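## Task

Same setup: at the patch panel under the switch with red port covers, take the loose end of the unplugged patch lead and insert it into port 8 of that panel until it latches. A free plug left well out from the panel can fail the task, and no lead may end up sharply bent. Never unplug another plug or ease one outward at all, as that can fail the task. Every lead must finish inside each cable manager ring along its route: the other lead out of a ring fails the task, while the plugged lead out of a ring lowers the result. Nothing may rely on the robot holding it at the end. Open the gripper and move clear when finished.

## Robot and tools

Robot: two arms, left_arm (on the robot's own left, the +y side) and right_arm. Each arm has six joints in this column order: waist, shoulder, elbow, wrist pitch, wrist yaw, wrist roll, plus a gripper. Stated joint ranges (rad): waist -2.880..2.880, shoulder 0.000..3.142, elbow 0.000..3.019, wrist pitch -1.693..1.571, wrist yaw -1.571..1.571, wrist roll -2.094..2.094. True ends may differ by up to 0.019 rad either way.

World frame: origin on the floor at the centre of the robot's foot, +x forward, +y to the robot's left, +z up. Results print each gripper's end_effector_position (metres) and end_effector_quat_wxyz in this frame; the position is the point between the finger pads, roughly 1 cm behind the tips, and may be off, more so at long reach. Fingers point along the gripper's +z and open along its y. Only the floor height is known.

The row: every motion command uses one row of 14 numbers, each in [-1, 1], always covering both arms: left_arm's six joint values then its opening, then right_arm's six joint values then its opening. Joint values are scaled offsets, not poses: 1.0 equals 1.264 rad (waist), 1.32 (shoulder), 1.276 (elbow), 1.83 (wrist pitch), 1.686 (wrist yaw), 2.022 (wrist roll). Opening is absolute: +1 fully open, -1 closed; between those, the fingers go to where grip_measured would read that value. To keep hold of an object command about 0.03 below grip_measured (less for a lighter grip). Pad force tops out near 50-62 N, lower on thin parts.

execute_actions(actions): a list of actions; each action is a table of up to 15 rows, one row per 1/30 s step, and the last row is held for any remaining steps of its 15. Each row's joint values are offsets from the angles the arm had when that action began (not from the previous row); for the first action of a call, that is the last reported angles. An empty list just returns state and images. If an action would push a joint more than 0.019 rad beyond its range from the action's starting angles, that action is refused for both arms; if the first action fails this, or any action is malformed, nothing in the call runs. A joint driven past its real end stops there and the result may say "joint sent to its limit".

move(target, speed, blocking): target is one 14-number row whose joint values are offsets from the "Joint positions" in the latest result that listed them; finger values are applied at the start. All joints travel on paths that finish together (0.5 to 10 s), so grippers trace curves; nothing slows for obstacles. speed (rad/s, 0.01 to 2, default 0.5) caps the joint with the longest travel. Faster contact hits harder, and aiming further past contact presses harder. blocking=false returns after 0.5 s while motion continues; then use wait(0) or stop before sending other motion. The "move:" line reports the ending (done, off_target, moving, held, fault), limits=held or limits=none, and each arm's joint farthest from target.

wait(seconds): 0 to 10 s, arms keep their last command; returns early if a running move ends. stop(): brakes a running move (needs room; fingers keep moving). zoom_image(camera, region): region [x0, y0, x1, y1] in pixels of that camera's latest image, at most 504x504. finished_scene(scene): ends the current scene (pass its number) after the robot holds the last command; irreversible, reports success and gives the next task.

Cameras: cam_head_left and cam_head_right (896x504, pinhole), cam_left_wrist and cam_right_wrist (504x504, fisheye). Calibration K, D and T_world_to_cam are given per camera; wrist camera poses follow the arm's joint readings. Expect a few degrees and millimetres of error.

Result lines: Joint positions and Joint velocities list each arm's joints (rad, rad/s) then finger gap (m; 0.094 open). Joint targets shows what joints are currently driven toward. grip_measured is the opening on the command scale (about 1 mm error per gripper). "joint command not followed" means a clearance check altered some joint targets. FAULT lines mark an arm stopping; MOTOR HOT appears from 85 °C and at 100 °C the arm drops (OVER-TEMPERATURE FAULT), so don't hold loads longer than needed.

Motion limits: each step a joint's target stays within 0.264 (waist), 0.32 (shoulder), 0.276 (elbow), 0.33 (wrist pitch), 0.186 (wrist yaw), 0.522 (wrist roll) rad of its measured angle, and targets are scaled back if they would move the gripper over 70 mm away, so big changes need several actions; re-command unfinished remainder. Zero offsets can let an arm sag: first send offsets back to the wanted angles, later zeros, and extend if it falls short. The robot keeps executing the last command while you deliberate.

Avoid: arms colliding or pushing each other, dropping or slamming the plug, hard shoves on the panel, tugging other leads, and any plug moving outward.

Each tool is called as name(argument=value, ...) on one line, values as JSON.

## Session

execute_actions(actions=[])

Scene clock: 0.00 s.
left_arm: end_effector_position=(+0.6857, +0.3634, +1.2115) grip_measured=+1.000 end_effector_quat_wxyz=(+0.265, -0.010, +0.964, +0.001) | right_arm: end_effector_position=(+0.6833, -0.3624, +1.2080) grip_measured=+1.000 end_effector_quat_wxyz=(+0.252, +0.004, +0.968, -0.006)
Joint positions: left_arm=[ 0.453  1.488  0.985 -0.186 -0.501  0.144  0.094] | right_arm=[-0.449  1.497  0.995 -0.217  0.514 -0.142  0.094]
Joint velocities: left_arm=[ 0.005 -0.015  0.002 -0.017 -0.007 -0.007  0.   ] | right_arm=[-0.005  0.005 -0.007 -0.002 -0.095 -0.022  0.   ]
Motor temperatures (°C, as the motors report them): left_arm=[28 34 32 28 26 26] | right_arm=[27 30 29 27 28 27]
Joint targets: left_arm=[0.449 1.482 1.009 -0.182 -0.500 0.144] | right_arm=[-0.451 1.502 1.012 -0.215 0.514 -0.142]

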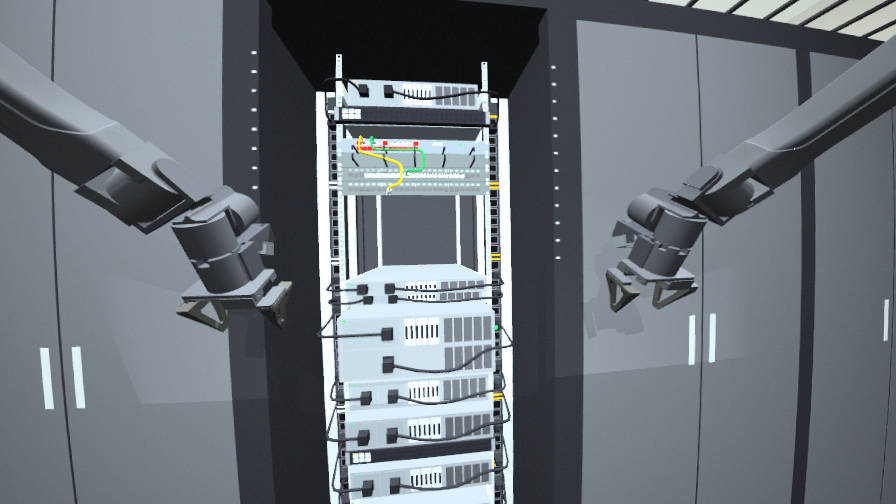

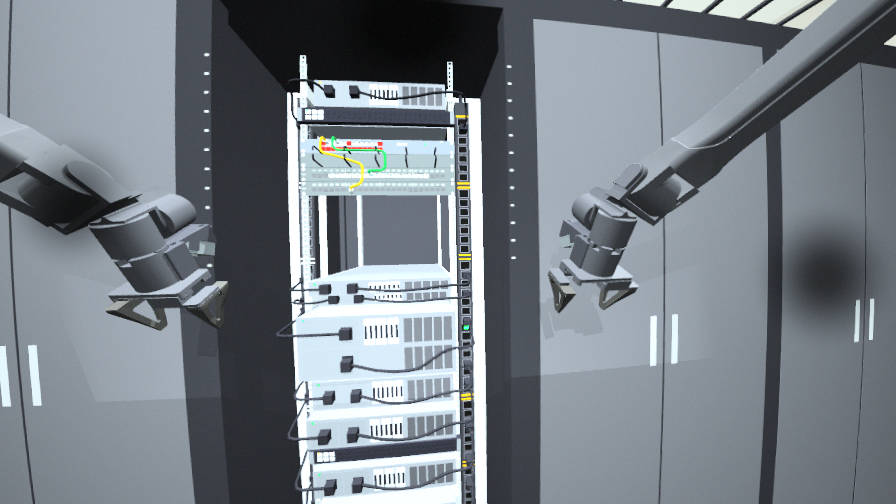

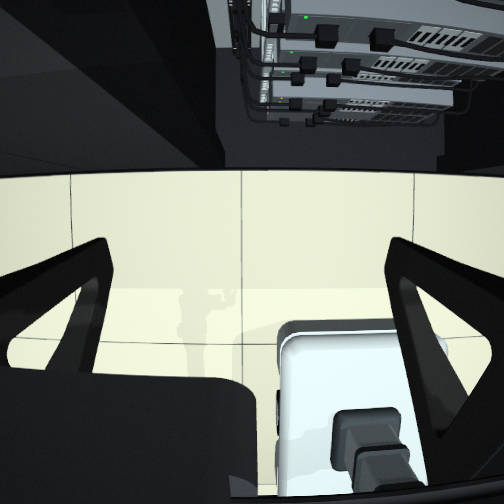

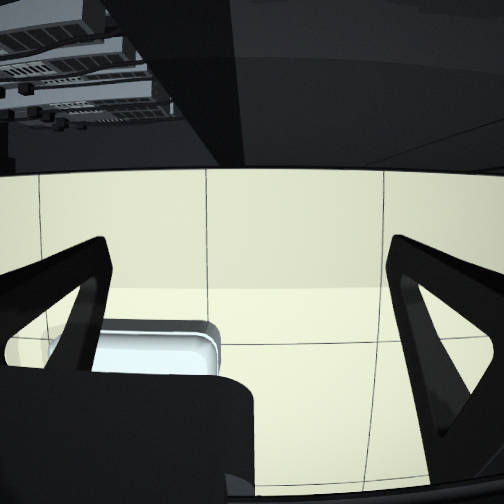

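zoom_image(camera="cam_head_left", region=[330, 125, 500, 205])

zoom_image(camera="cam_head_right", region=[290, 125, 460, 205])

Region (330, 125, 500, 205) of cam_head_left's 896x504 image, scaled by 2.965, with more detail than that image has; it fills the top 237 rows of this view, and the rest is white.

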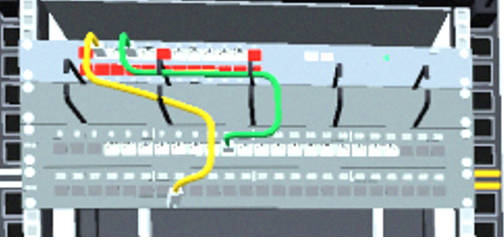

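Region (290, 125, 460, 205) of cam_head_right's 896x504 image, scaled by 2.965, with more detail than that image has; it fills the top 237 rows of this view, and the rest is white.

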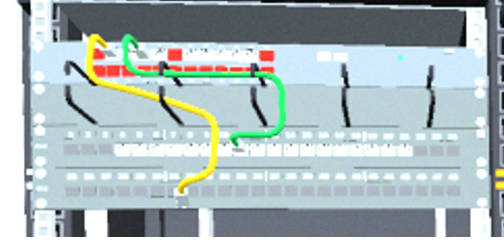

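move(target=[-0.2405,0.4606,0.4663,0.88,0.296,0.282,-0.5,0,0.004,0.013,0,0,0,1], speed=0.8)

Scene clock: 4.00 s.
left_arm: end_effector_position=(+0.8711, +0.1597, +1.5066) grip_measured=-0.498 end_effector_quat_wxyz=(+0.888, -0.001, +0.460, -0.005) | right_arm: end_effector_position=(+0.6833, -0.3624, +1.2080) grip_measured=+1.000 end_effector_quat_wxyz=(+0.252, +0.004, +0.968, -0.006)
Joint positions: left_arm=[ 0.164  2.087  1.534  1.406 -0.006  0.696  0.024] | right_arm=[-0.449  1.497  0.995 -0.217  0.514 -0.142  0.094]
Joint velocities: left_arm=[-0.005 -0.005  0.012 -0.012  0.051  0.051 -0.001] | right_arm=[-0.015 -0.015 -0.002 -0.007  0.037 -0.037  0.   ]
Motor temperatures (°C, as the motors report them): left_arm=[28 35 33 28 26 26] | right_arm=[27 30 29 27 28 27]
Joint targets: left_arm=[0.149 2.096 1.580 1.424 -0.002 0.714] | right_arm=[-0.449 1.502 1.012 -0.217 0.514 -0.142]
move: off_target (left_arm); limits=none; left_arm: farthest joint: the elbow, 0.046 radians from its target (0.595 radians at the start); right_arm: farthest joint: the elbow, 0.016 radians from its target (0.016 radians at the start)
camera_calibration (this result's frames):
cam_left_wrist: T_world_to_cam=[[-0.0122956, -0.999826, 0.0140413, 0.147588], [-0.011596, -0.0138988, -0.999836, 1.51937], [0.999857, -0.0124564, -0.0114231, -0.73108], [0, 0, 0, 1]] pos_world=[0.750409, 0.159573, 1.5087]

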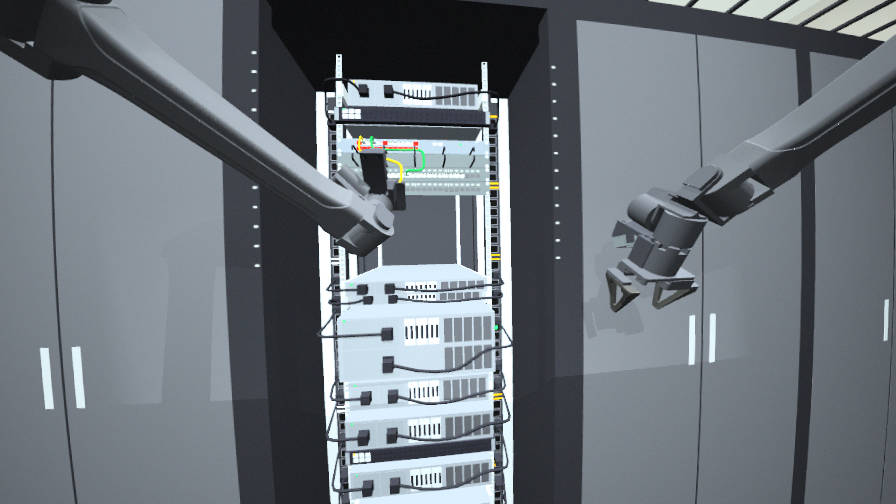

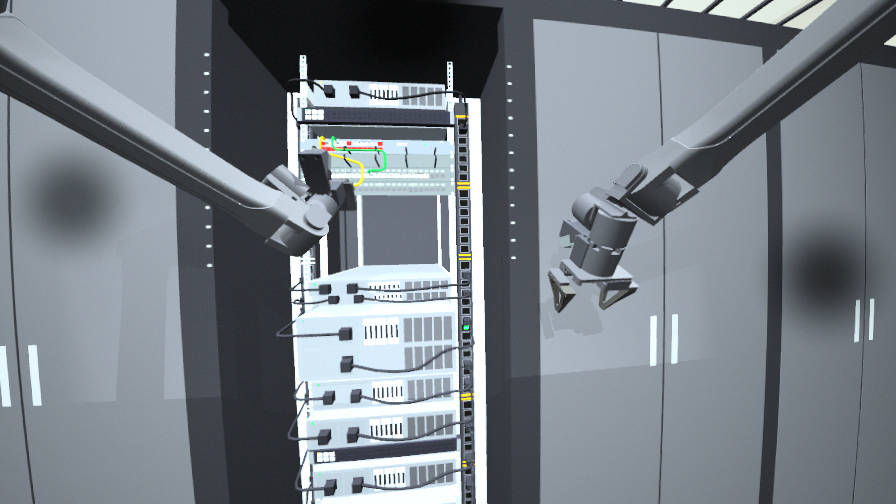

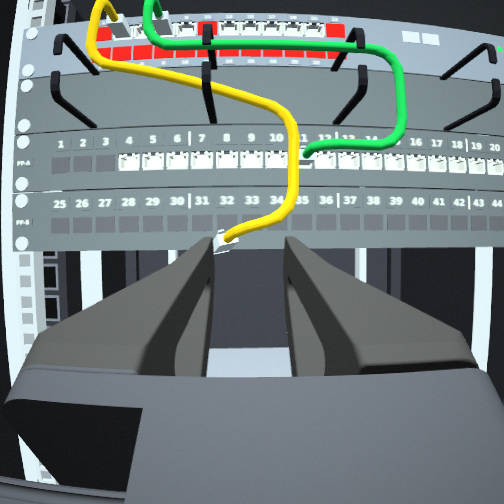

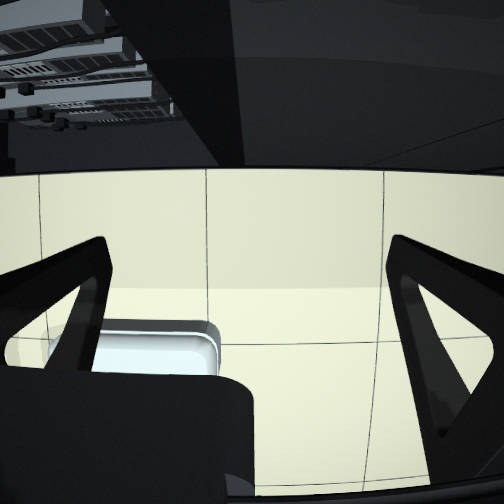

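move(target=[0.0514,0.0644,0.1356,-0.036,0.02,-0.0227,-0.5,0,0.004,0.013,0,0,0,1], speed=0.3)

zoom_image(camera="cam_left_wrist", region=[150, 100, 350, 260])

Scene clock: 5.87 s.
left_arm: end_effector_position=(+0.9133, +0.1769, +1.4797) grip_measured=-0.498 end_effector_quat_wxyz=(+0.886, -0.000, +0.464, +0.004) | right_arm: end_effector_position=(+0.6833, -0.3624, +1.2080) grip_measured=+1.000 end_effector_quat_wxyz=(+0.252, +0.004, +0.968, -0.006)
Joint positions: left_arm=[0.225 2.16  1.66  1.35  0.023 0.668 0.024] | right_arm=[-0.449  1.497  0.995 -0.217  0.514 -0.142  0.094]
Joint velocities: left_arm=[ 0.024 -0.015  0.012 -0.007  0.037  0.022  0.001] | right_arm=[-0.015 -0.015 -0.017  0.007  0.037 -0.022  0.   ]
Motor temperatures (°C, as the motors report them): left_arm=[28 35 33 28 26 26] | right_arm=[27 30 30 27 28 27]
Joint targets: left_arm=[0.229 2.173 1.707 1.341 0.028 0.650] | right_arm=[-0.449 1.502 1.012 -0.217 0.514 -0.142]
move: off_target (left_arm); limits=none; left_arm: farthest joint: the elbow, 0.047 radians from its target (0.173 radians at the start); right_arm: farthest joint: the elbow, 0.016 radians from its target (0.016 radians at the start)
camera_calibration (this result's frames):
cam_left_wrist: T_world_to_cam=[[0.00356601, -0.999988, 0.00323415, 0.16719], [-0.0214028, -0.00330976, -0.999765, 1.50019], [0.999765, 0.00349595, -0.0214144, -0.761346], [0, 0, 0, 1]] pos_world=[0.792679, 0.174815, 1.483]

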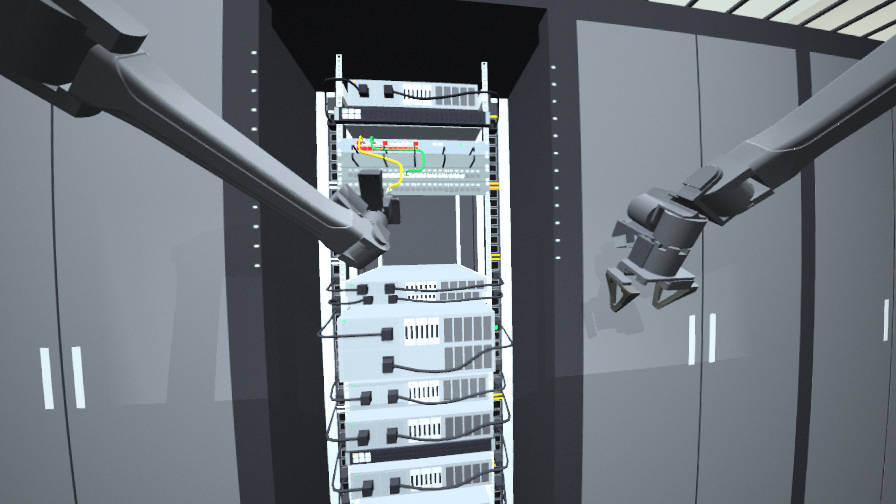

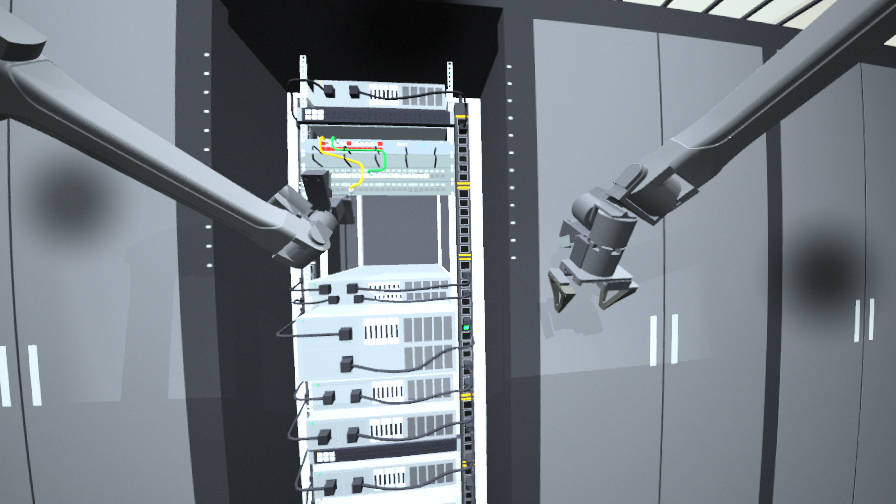

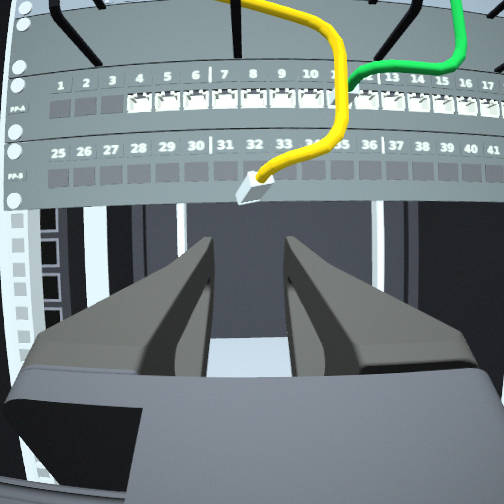

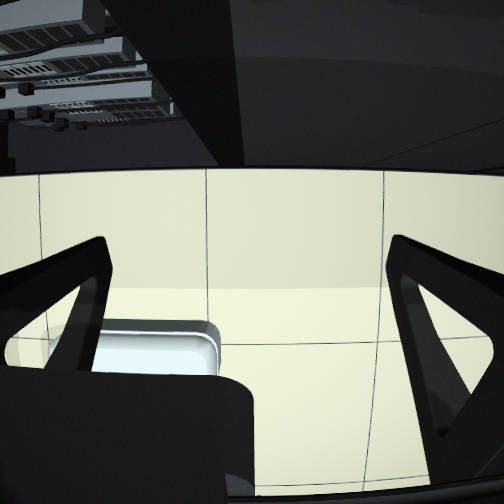

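Region (150, 100, 350, 260) of cam_left_wrist's 504x504 image, scaled by 2.520, with more detail than that image has; it fills the top 403 rows of this view, and the rest is white.

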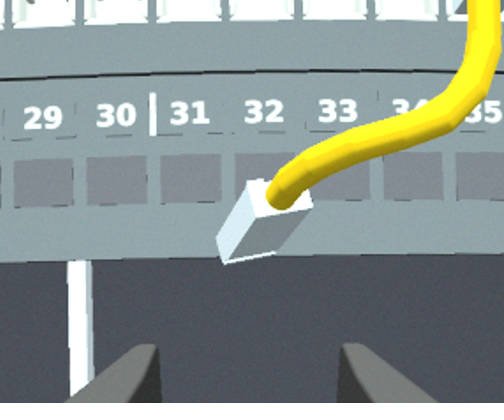

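move(target=[-0.095,0.127,0.2915,-0.04,-0.2515,0.041,-0.5,0.32,0.473,0.934,-0.119,-0.418,-0.96,-0.8], speed=0.9)

zoom_image(camera="cam_left_wrist", region=[150, 100, 350, 260])

Scene clock: 11.30 s.
left_arm: end_effector_position=(+0.9522, +0.1615, +1.4962) grip_measured=-0.498 end_effector_quat_wxyz=(+0.833, -0.154, +0.528, +0.069) | right_arm: end_effector_position=(+0.9008, +0.0204, +1.5219) grip_measured=-0.798 end_effector_quat_wxyz=(-0.609, +0.729, -0.281, +0.139)
Joint positions: left_arm=[ 0.13   2.313  1.98   1.287 -0.397  0.734  0.024] | right_arm=[-0.048  2.092  2.142 -0.414 -0.188 -2.07   0.009]
Joint velocities: left_arm=[-0.005 -0.005  0.002  0.007  0.007 -0.022 -0.   ] | right_arm=[-0.015  0.015  0.007 -0.012  0.066 -0.007 -0.   ]
Motor temperatures (°C, as the motors report them): left_arm=[29 36 35 28 26 26] | right_arm=[28 30 31 27 28 27]
Joint targets: left_arm=[0.105 2.328 2.032 1.277 -0.401 0.751] | right_arm=[-0.044 2.121 2.187 -0.435 -0.191 -2.083]
move: off_target (left_arm, right_arm); limits=none; left_arm: farthest joint: the elbow, 0.052 radians from its target (0.372 radians at the start); right_arm: farthest joint: the elbow, 0.045 radians from its target (1.192 radians at the start)
camera_calibration (this result's frames):
cam_left_wrist: T_world_to_cam=[[0.273811, -0.942666, 0.19081, -0.395631], [-0.149677, -0.237739, -0.959727, 1.6176], [0.950065, 0.234224, -0.206191, -0.513354], [0, 0, 0, 1]] pos_world=[0.838166, 0.131859, 1.5221]
cam_right_wrist: T_world_to_cam=[[0.236305, 0.0943336, 0.967089, -1.68891], [0.32412, -0.945926, 0.0130715, -0.289834], [0.916027, 0.310364, -0.254102, -0.321988], [0, 0, 0, 1]] pos_world=[0.787988, -0.0149073, 1.5553]

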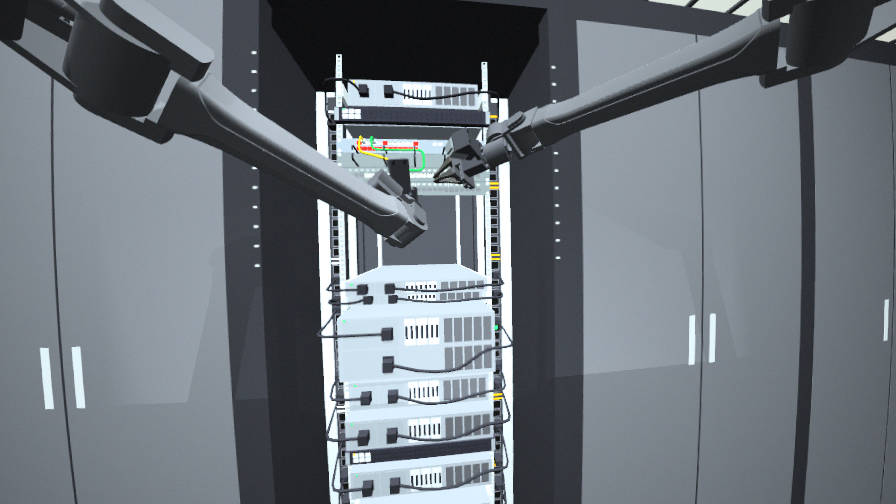

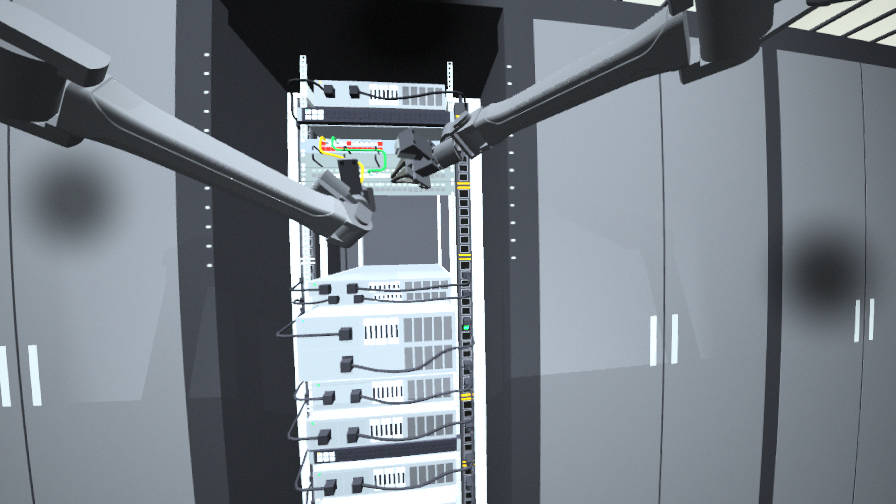

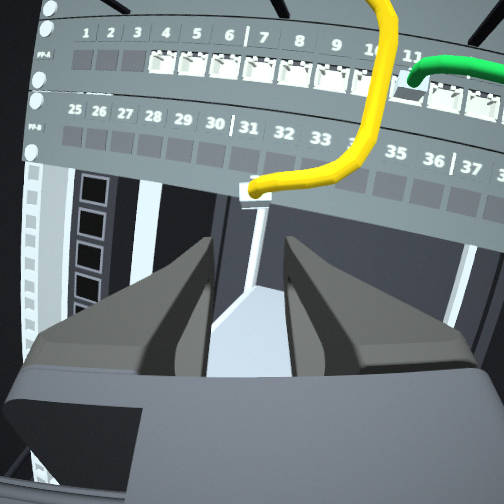

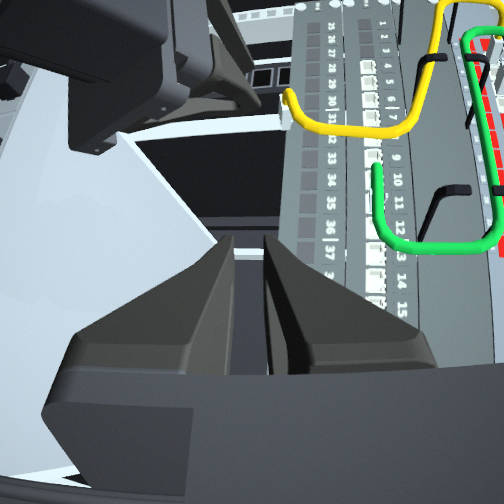

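Region (150, 100, 350, 260) of cam_left_wrist's 504x504 image, scaled by 2.520, with more detail than that image has; it fills the top 403 rows of this view, and the rest is white.

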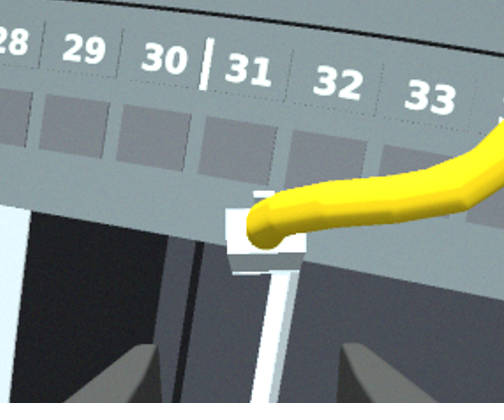

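move(target=[0.0166,0.0424,0.1622,-0.07,0.009,-0.016,-0.5,0,0.015,0.03,0,0,0,-0.8], speed=0.15)

zoom_image(camera="cam_left_wrist", region=[150, 160, 350, 320])

zoom_image(camera="cam_right_wrist", region=[200, 30, 400, 190])

Scene clock: 14.07 s.
left_arm: end_effector_position=(+0.9823, +0.1663, +1.5164) grip_measured=-0.498 end_effector_quat_wxyz=(+0.834, -0.153, +0.526, +0.064) | right_arm: end_effector_position=(+0.9008, +0.0204, +1.5219) grip_measured=-0.798 end_effector_quat_wxyz=(-0.609, +0.729, -0.281, +0.139)
Joint positions: left_arm=[ 0.138  2.353  2.134  1.17  -0.387  0.719  0.024] | right_arm=[-0.048  2.092  2.142 -0.414 -0.188 -2.07   0.009]
Joint velocities: left_arm=[-0.015  0.005 -0.012  0.007  0.037 -0.037 -0.002] | right_arm=[-0.015 -0.005  0.007  0.007 -0.095 -0.037  0.001]
Motor temperatures (°C, as the motors report them): left_arm=[29 36 35 28 26 26] | right_arm=[28 31 31 27 28 27]
Joint targets: left_arm=[0.151 2.369 2.187 1.159 -0.382 0.702] | right_arm=[-0.048 2.112 2.180 -0.414 -0.188 -2.069]
move: off_target (left_arm, right_arm); limits=none; left_arm: farthest joint: the elbow, 0.053 radians from its target (0.207 radians at the start); right_arm: farthest joint: the elbow, 0.039 radians from its target (0.039 radians at the start)
camera_calibration (this result's frames):
cam_left_wrist: T_world_to_cam=[[0.266319, -0.943924, 0.195147, -0.40224], [-0.146877, -0.239836, -0.959638, 1.64003], [0.952629, 0.226907, -0.202514, -0.545747], [0, 0, 0, 1]] pos_world=[0.867902, 0.13749, 1.54181]
cam_right_wrist: T_world_to_cam=[[0.235998, 0.0945543, 0.967142, -1.68872], [0.324196, -0.945896, 0.0133681, -0.290354], [0.91608, 0.310388, -0.253884, -0.322368], [0, 0, 0, 1]] pos_world=[0.787981, -0.0149098, 1.55527]

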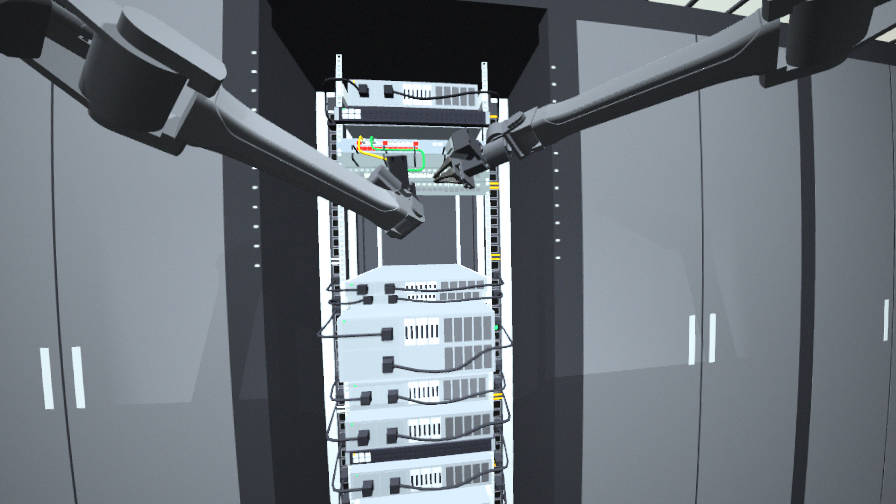

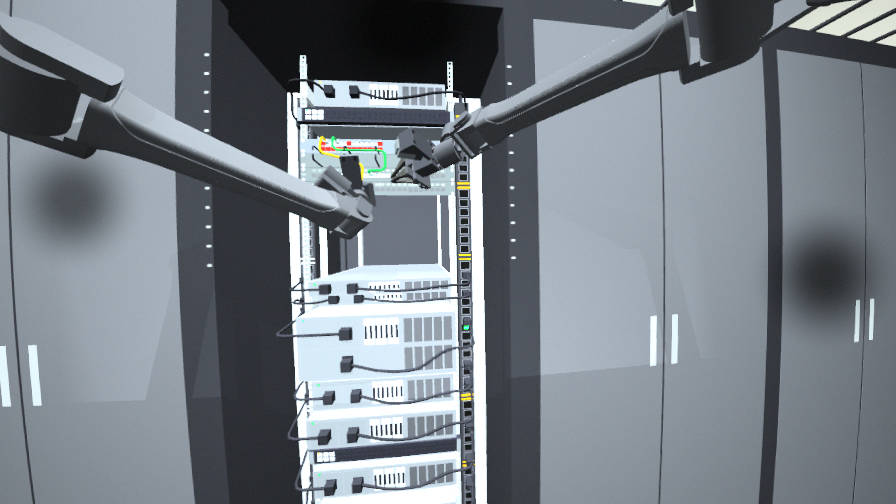

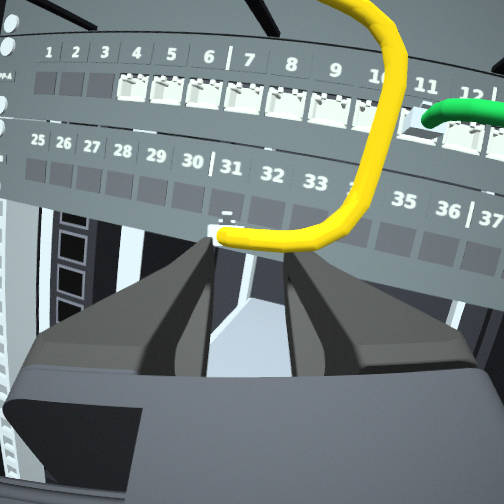

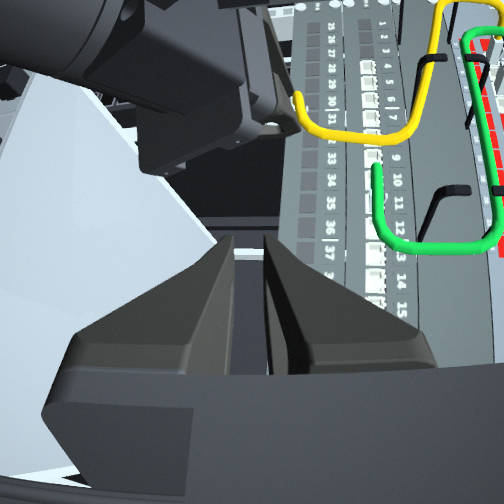

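Region (150, 160, 350, 320) of cam_left_wrist's 504x504 image, scaled by 2.520, with more detail than that image has; it fills the top 403 rows of this view, and the rest is white.

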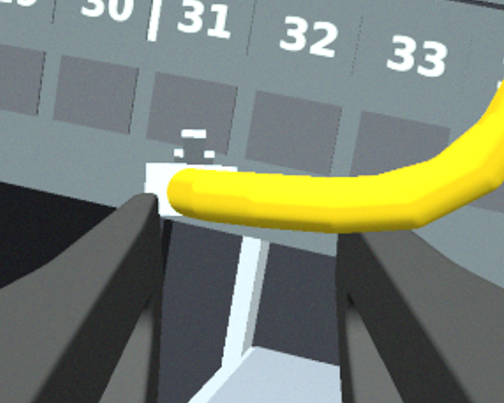

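Region (200, 30, 400, 190) of cam_right_wrist's 504x504 image, scaled by 2.520, with more detail than that image has; it fills the top 403 rows of this view, and the rest is white.

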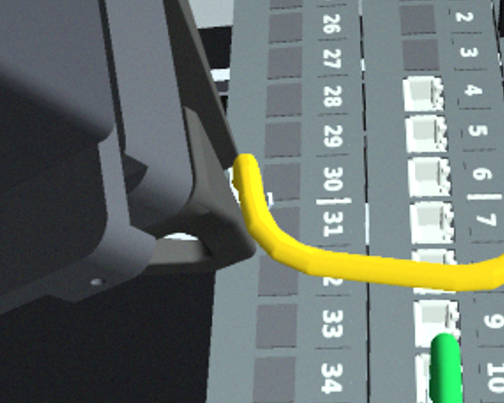

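execute_actions(actions=[[[0.012,0.008,0.036,-0.004,0,0,-0.5,0,0.015,0.03,0,0,0,-0.8],[0.014,0.008,0.036,-0.004,0,0,-0.5,0,0.015,0.03,0,0,0,-0.8],[0.016,0.008,0.036,-0.004,0,0,-0.5,0,0.015,0.03,0,0,0,-0.8],[0.018,0.008,0.036,-0.004,0,0,-0.5,0,0.015,0.03,0,0,0,-0.8]]])

wait(seconds=0.5)

zoom_image(camera="cam_left_wrist", region=[150, 160, 350, 320])

zoom_image(camera="cam_right_wrist", region=[200, 30, 400, 190])

Scene clock: 15.00 s.
left_arm: end_effector_position=(+0.9854, +0.1737, +1.5115) grip_measured=-0.498 end_effector_quat_wxyz=(+0.832, -0.154, +0.528, +0.069) | right_arm: end_effector_position=(+0.9008, +0.0204, +1.5219) grip_measured=-0.798 end_effector_quat_wxyz=(-0.609, +0.729, -0.281, +0.139)
Joint positions: left_arm=[ 0.149  2.353  2.134  1.17  -0.387  0.719  0.024] | right_arm=[-0.048  2.092  2.142 -0.414 -0.188 -2.07   0.009]
Joint velocities: left_arm=[-0.015  0.015 -0.007 -0.017  0.022 -0.022 -0.   ] | right_arm=[-0.005  0.005  0.017 -0.017  0.051 -0.022 -0.   ]
Motor temperatures (°C, as the motors report them): left_arm=[29 36 36 28 26 26] | right_arm=[28 31 32 27 28 27]
Joint targets: left_arm=[0.161 2.364 2.180 1.162 -0.387 0.719] | right_arm=[-0.048 2.112 2.180 -0.414 -0.188 -2.070]
camera_calibration (this result's frames):
cam_left_wrist: T_world_to_cam=[[0.275878, -0.942061, 0.190822, -0.398355], [-0.149038, -0.23805, -0.95975, 1.63956], [0.949568, 0.236334, -0.206075, -0.544618], [0, 0, 0, 1]] pos_world=[0.871406, 0.143735, 1.53735]
cam_right_wrist: T_world_to_cam=[[0.235998, 0.0945543, 0.967142, -1.68872], [0.324196, -0.945896, 0.0133681, -0.290354], [0.91608, 0.310388, -0.253884, -0.322368], [0, 0, 0, 1]] pos_world=[0.787981, -0.0149098, 1.55527]

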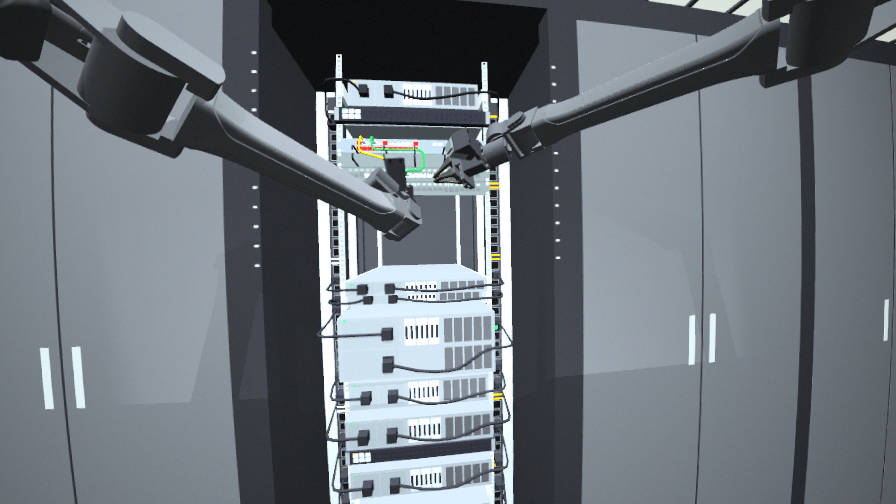

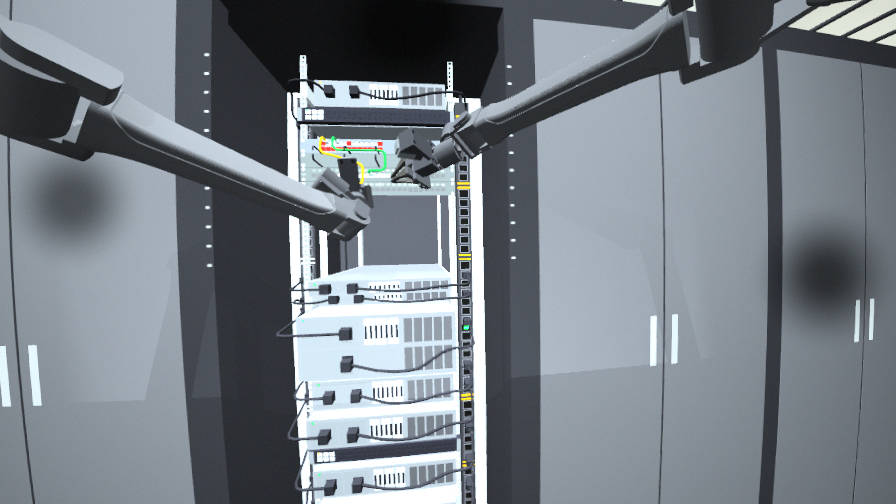

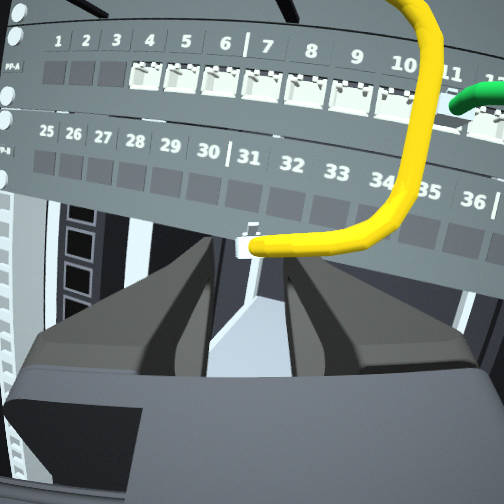

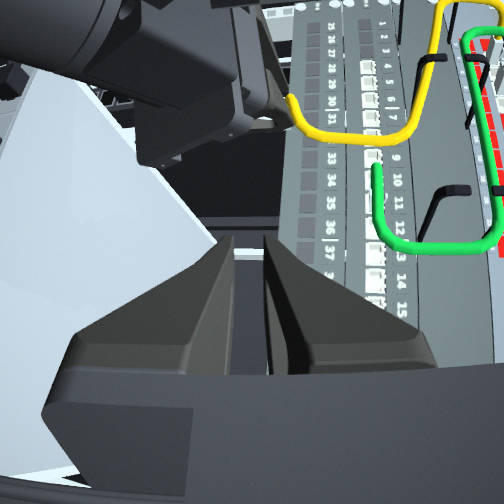

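Scene clock: 15.50 s.
left_arm: end_effector_position=(+0.9854, +0.1737, +1.5115) grip_measured=-0.498 end_effector_quat_wxyz=(+0.832, -0.154, +0.528, +0.069) | right_arm: end_effector_position=(+0.9008, +0.0204, +1.5219) grip_measured=-0.798 end_effector_quat_wxyz=(-0.609, +0.729, -0.281, +0.139)
Joint positions: left_arm=[ 0.149  2.353  2.134  1.17  -0.387  0.719  0.024] | right_arm=[-0.048  2.092  2.142 -0.414 -0.188 -2.07   0.009]
Joint velocities: left_arm=[ 0.005 -0.005  0.002  0.012 -0.007 -0.066 -0.001] | right_arm=[ 0.005 -0.005 -0.002 -0.007  0.095 -0.037  0.   ]
Motor temperatures (°C, as the motors report them): left_arm=[29 36 36 28 26 26] | right_arm=[28 31 32 27 28 27]
Joint targets: left_arm=[0.161 2.364 2.180 1.162 -0.387 0.719] | right_arm=[-0.048 2.112 2.180 -0.414 -0.188 -2.070]
wait: 0.50 s; at rest by 0.17 s
camera_calibration (this result's frames):
cam_left_wrist: T_world_to_cam=[[0.275878, -0.942061, 0.190822, -0.398355], [-0.149038, -0.23805, -0.95975, 1.63956], [0.949568, 0.236334, -0.206075, -0.544618], [0, 0, 0, 1]] pos_world=[0.871406, 0.143735, 1.53735]
cam_right_wrist: T_world_to_cam=[[0.235998, 0.0945543, 0.967142, -1.68872], [0.324196, -0.945896, 0.0133681, -0.290354], [0.91608, 0.310388, -0.253884, -0.322368], [0, 0, 0, 1]] pos_world=[0.787981, -0.0149098, 1.55527]

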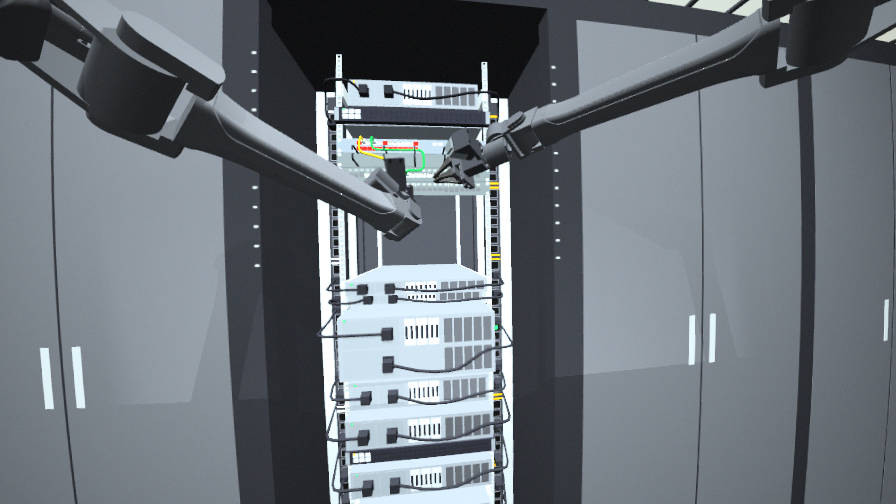

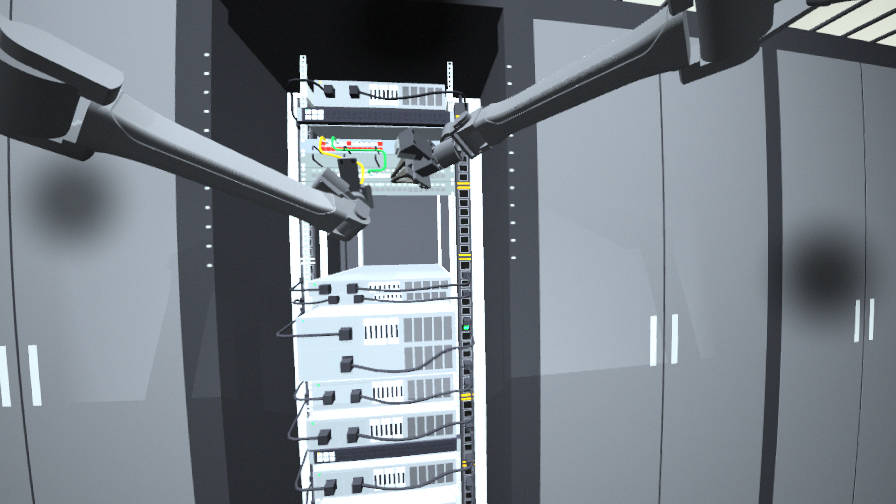

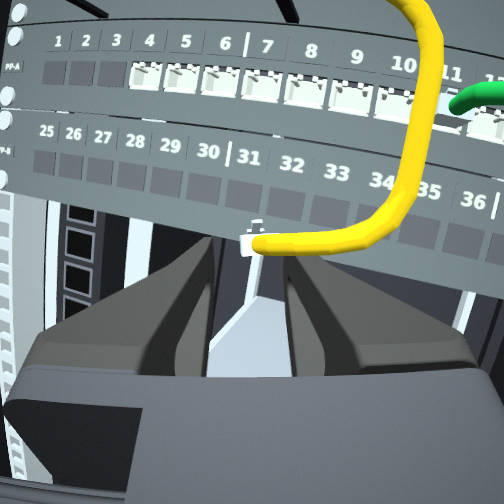

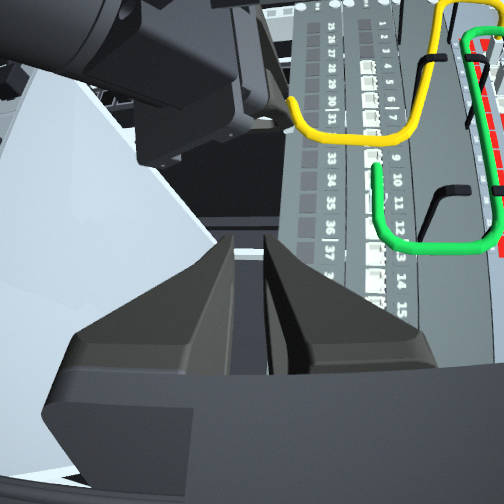

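Region (150, 160, 350, 320) of cam_left_wrist's 504x504 image, scaled by 2.520, with more detail than that image has; it fills the top 403 rows of this view, and the rest is white.

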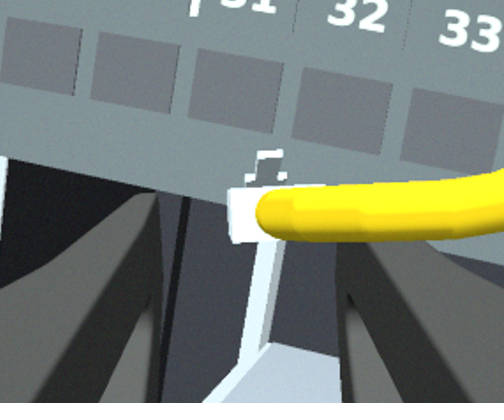

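Region (200, 30, 400, 190) of cam_right_wrist's 504x504 image, scaled by 2.520, with more detail than that image has; it fills the top 403 rows of this view, and the rest is white.

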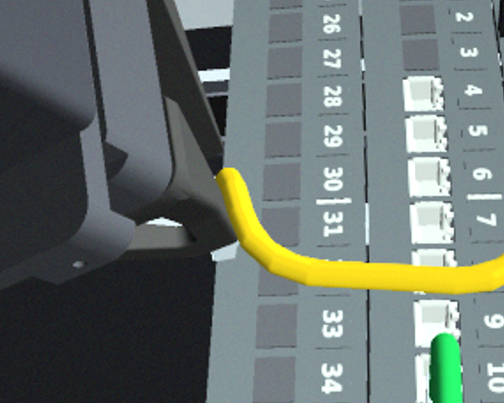

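execute_actions(actions=[[[0.005,0.008,0.036,-0.004,0,0,-0.62,0,0.015,0.03,0,0,0,-0.8]],[[0.005,0.008,0.036,-0.004,0,0,-0.72,0,0.015,0.03,0,0,0,-0.8]],[[0.005,0.008,0.036,-0.004,0,0,-0.8,0,0.015,0.03,0,0,0,-0.8]]])

zoom_image(camera="cam_left_wrist", region=[150, 160, 350, 320])

zoom_image(camera="cam_right_wrist", region=[200, 30, 400, 190])

Scene clock: 17.73 s.
left_arm: end_effector_position=(+0.9854, +0.1737, +1.5115) grip_measured=-0.778 end_effector_quat_wxyz=(+0.832, -0.154, +0.528, +0.069) | right_arm: end_effector_position=(+0.9008, +0.0204, +1.5219) grip_measured=-0.798 end_effector_quat_wxyz=(-0.609, +0.729, -0.281, +0.139)
Joint positions: left_arm=[ 0.149  2.353  2.134  1.17  -0.387  0.719  0.01 ] | right_arm=[-0.048  2.092  2.142 -0.414 -0.188 -2.07   0.009]
Joint velocities: left_arm=[-0.005  0.005 -0.002  0.002 -0.037  0.007 -0.001] | right_arm=[ 0.015 -0.015 -0.017  0.002 -0.139 -0.037 -0.001]
Motor temperatures (°C, as the motors report them): left_arm=[29 37 36 28 26 26] | right_arm=[28 31 32 27 28 27]
Joint targets: left_arm=[0.156 2.364 2.180 1.162 -0.387 0.719] | right_arm=[-0.048 2.112 2.180 -0.414 -0.188 -2.070]
camera_calibration (this result's frames):
cam_left_wrist: T_world_to_cam=[[0.275878, -0.942061, 0.190822, -0.398355], [-0.149038, -0.23805, -0.95975, 1.63956], [0.949568, 0.236334, -0.206075, -0.544618], [0, 0, 0, 1]] pos_world=[0.871406, 0.143735, 1.53735]
cam_right_wrist: T_world_to_cam=[[0.235998, 0.0945543, 0.967142, -1.68872], [0.324196, -0.945896, 0.0133681, -0.290354], [0.91608, 0.310388, -0.253884, -0.322368], [0, 0, 0, 1]] pos_world=[0.787981, -0.0149098, 1.55527]

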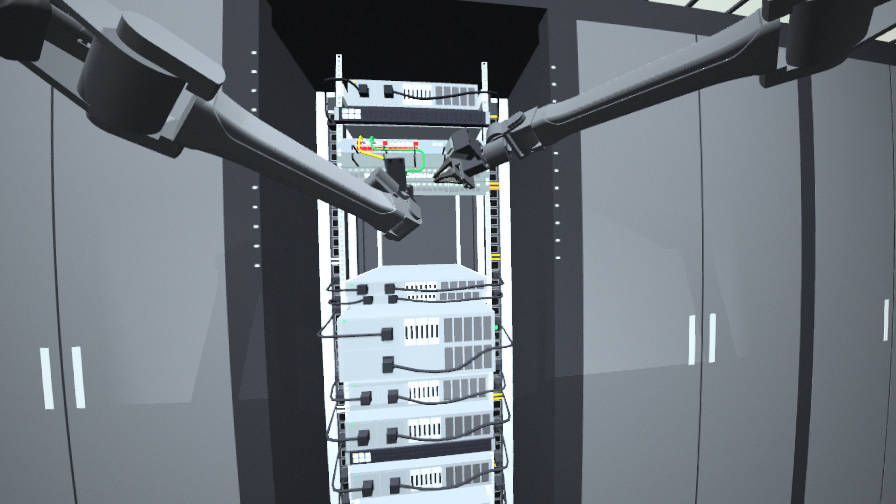

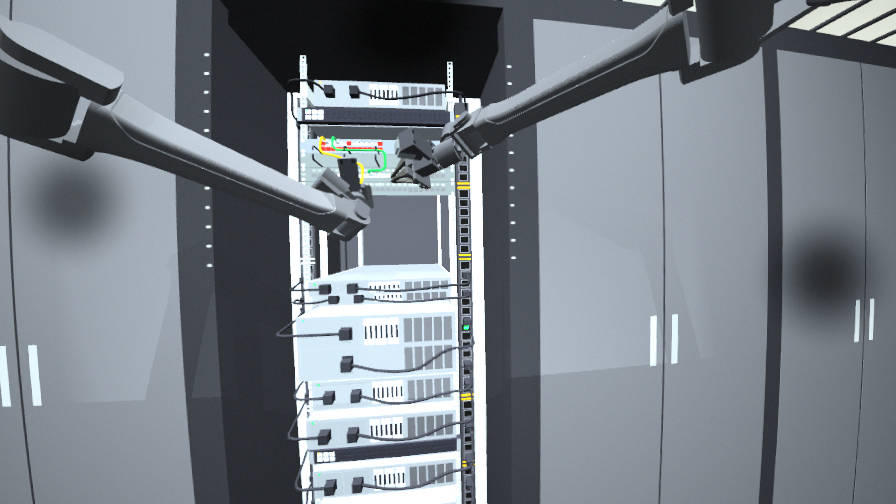

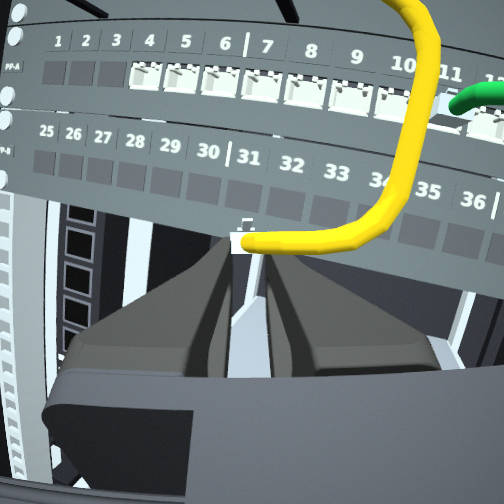

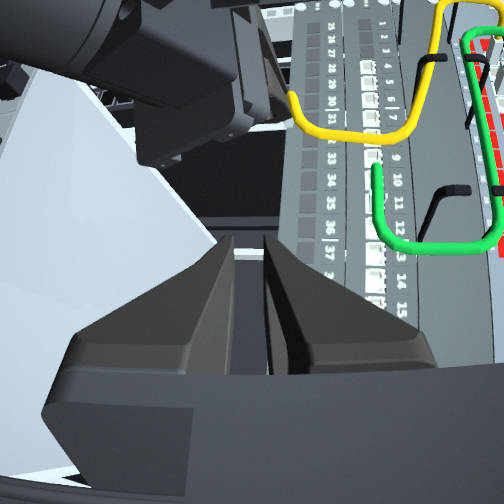

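Region (150, 160, 350, 320) of cam_left_wrist's 504x504 image, scaled by 2.520, with more detail than that image has; it fills the top 403 rows of this view, and the rest is white.

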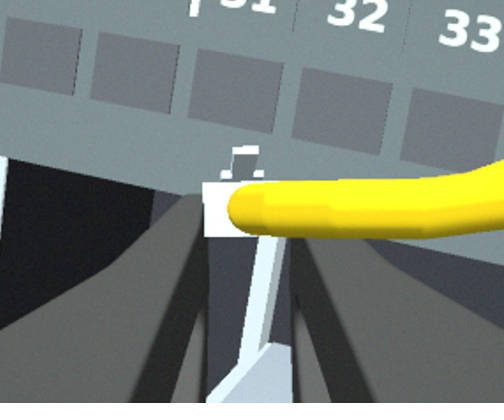

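Region (200, 30, 400, 190) of cam_right_wrist's 504x504 image, scaled by 2.520, with more detail than that image has; it fills the top 403 rows of this view, and the rest is white.

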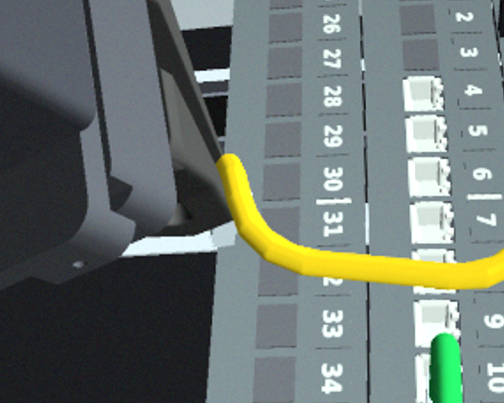

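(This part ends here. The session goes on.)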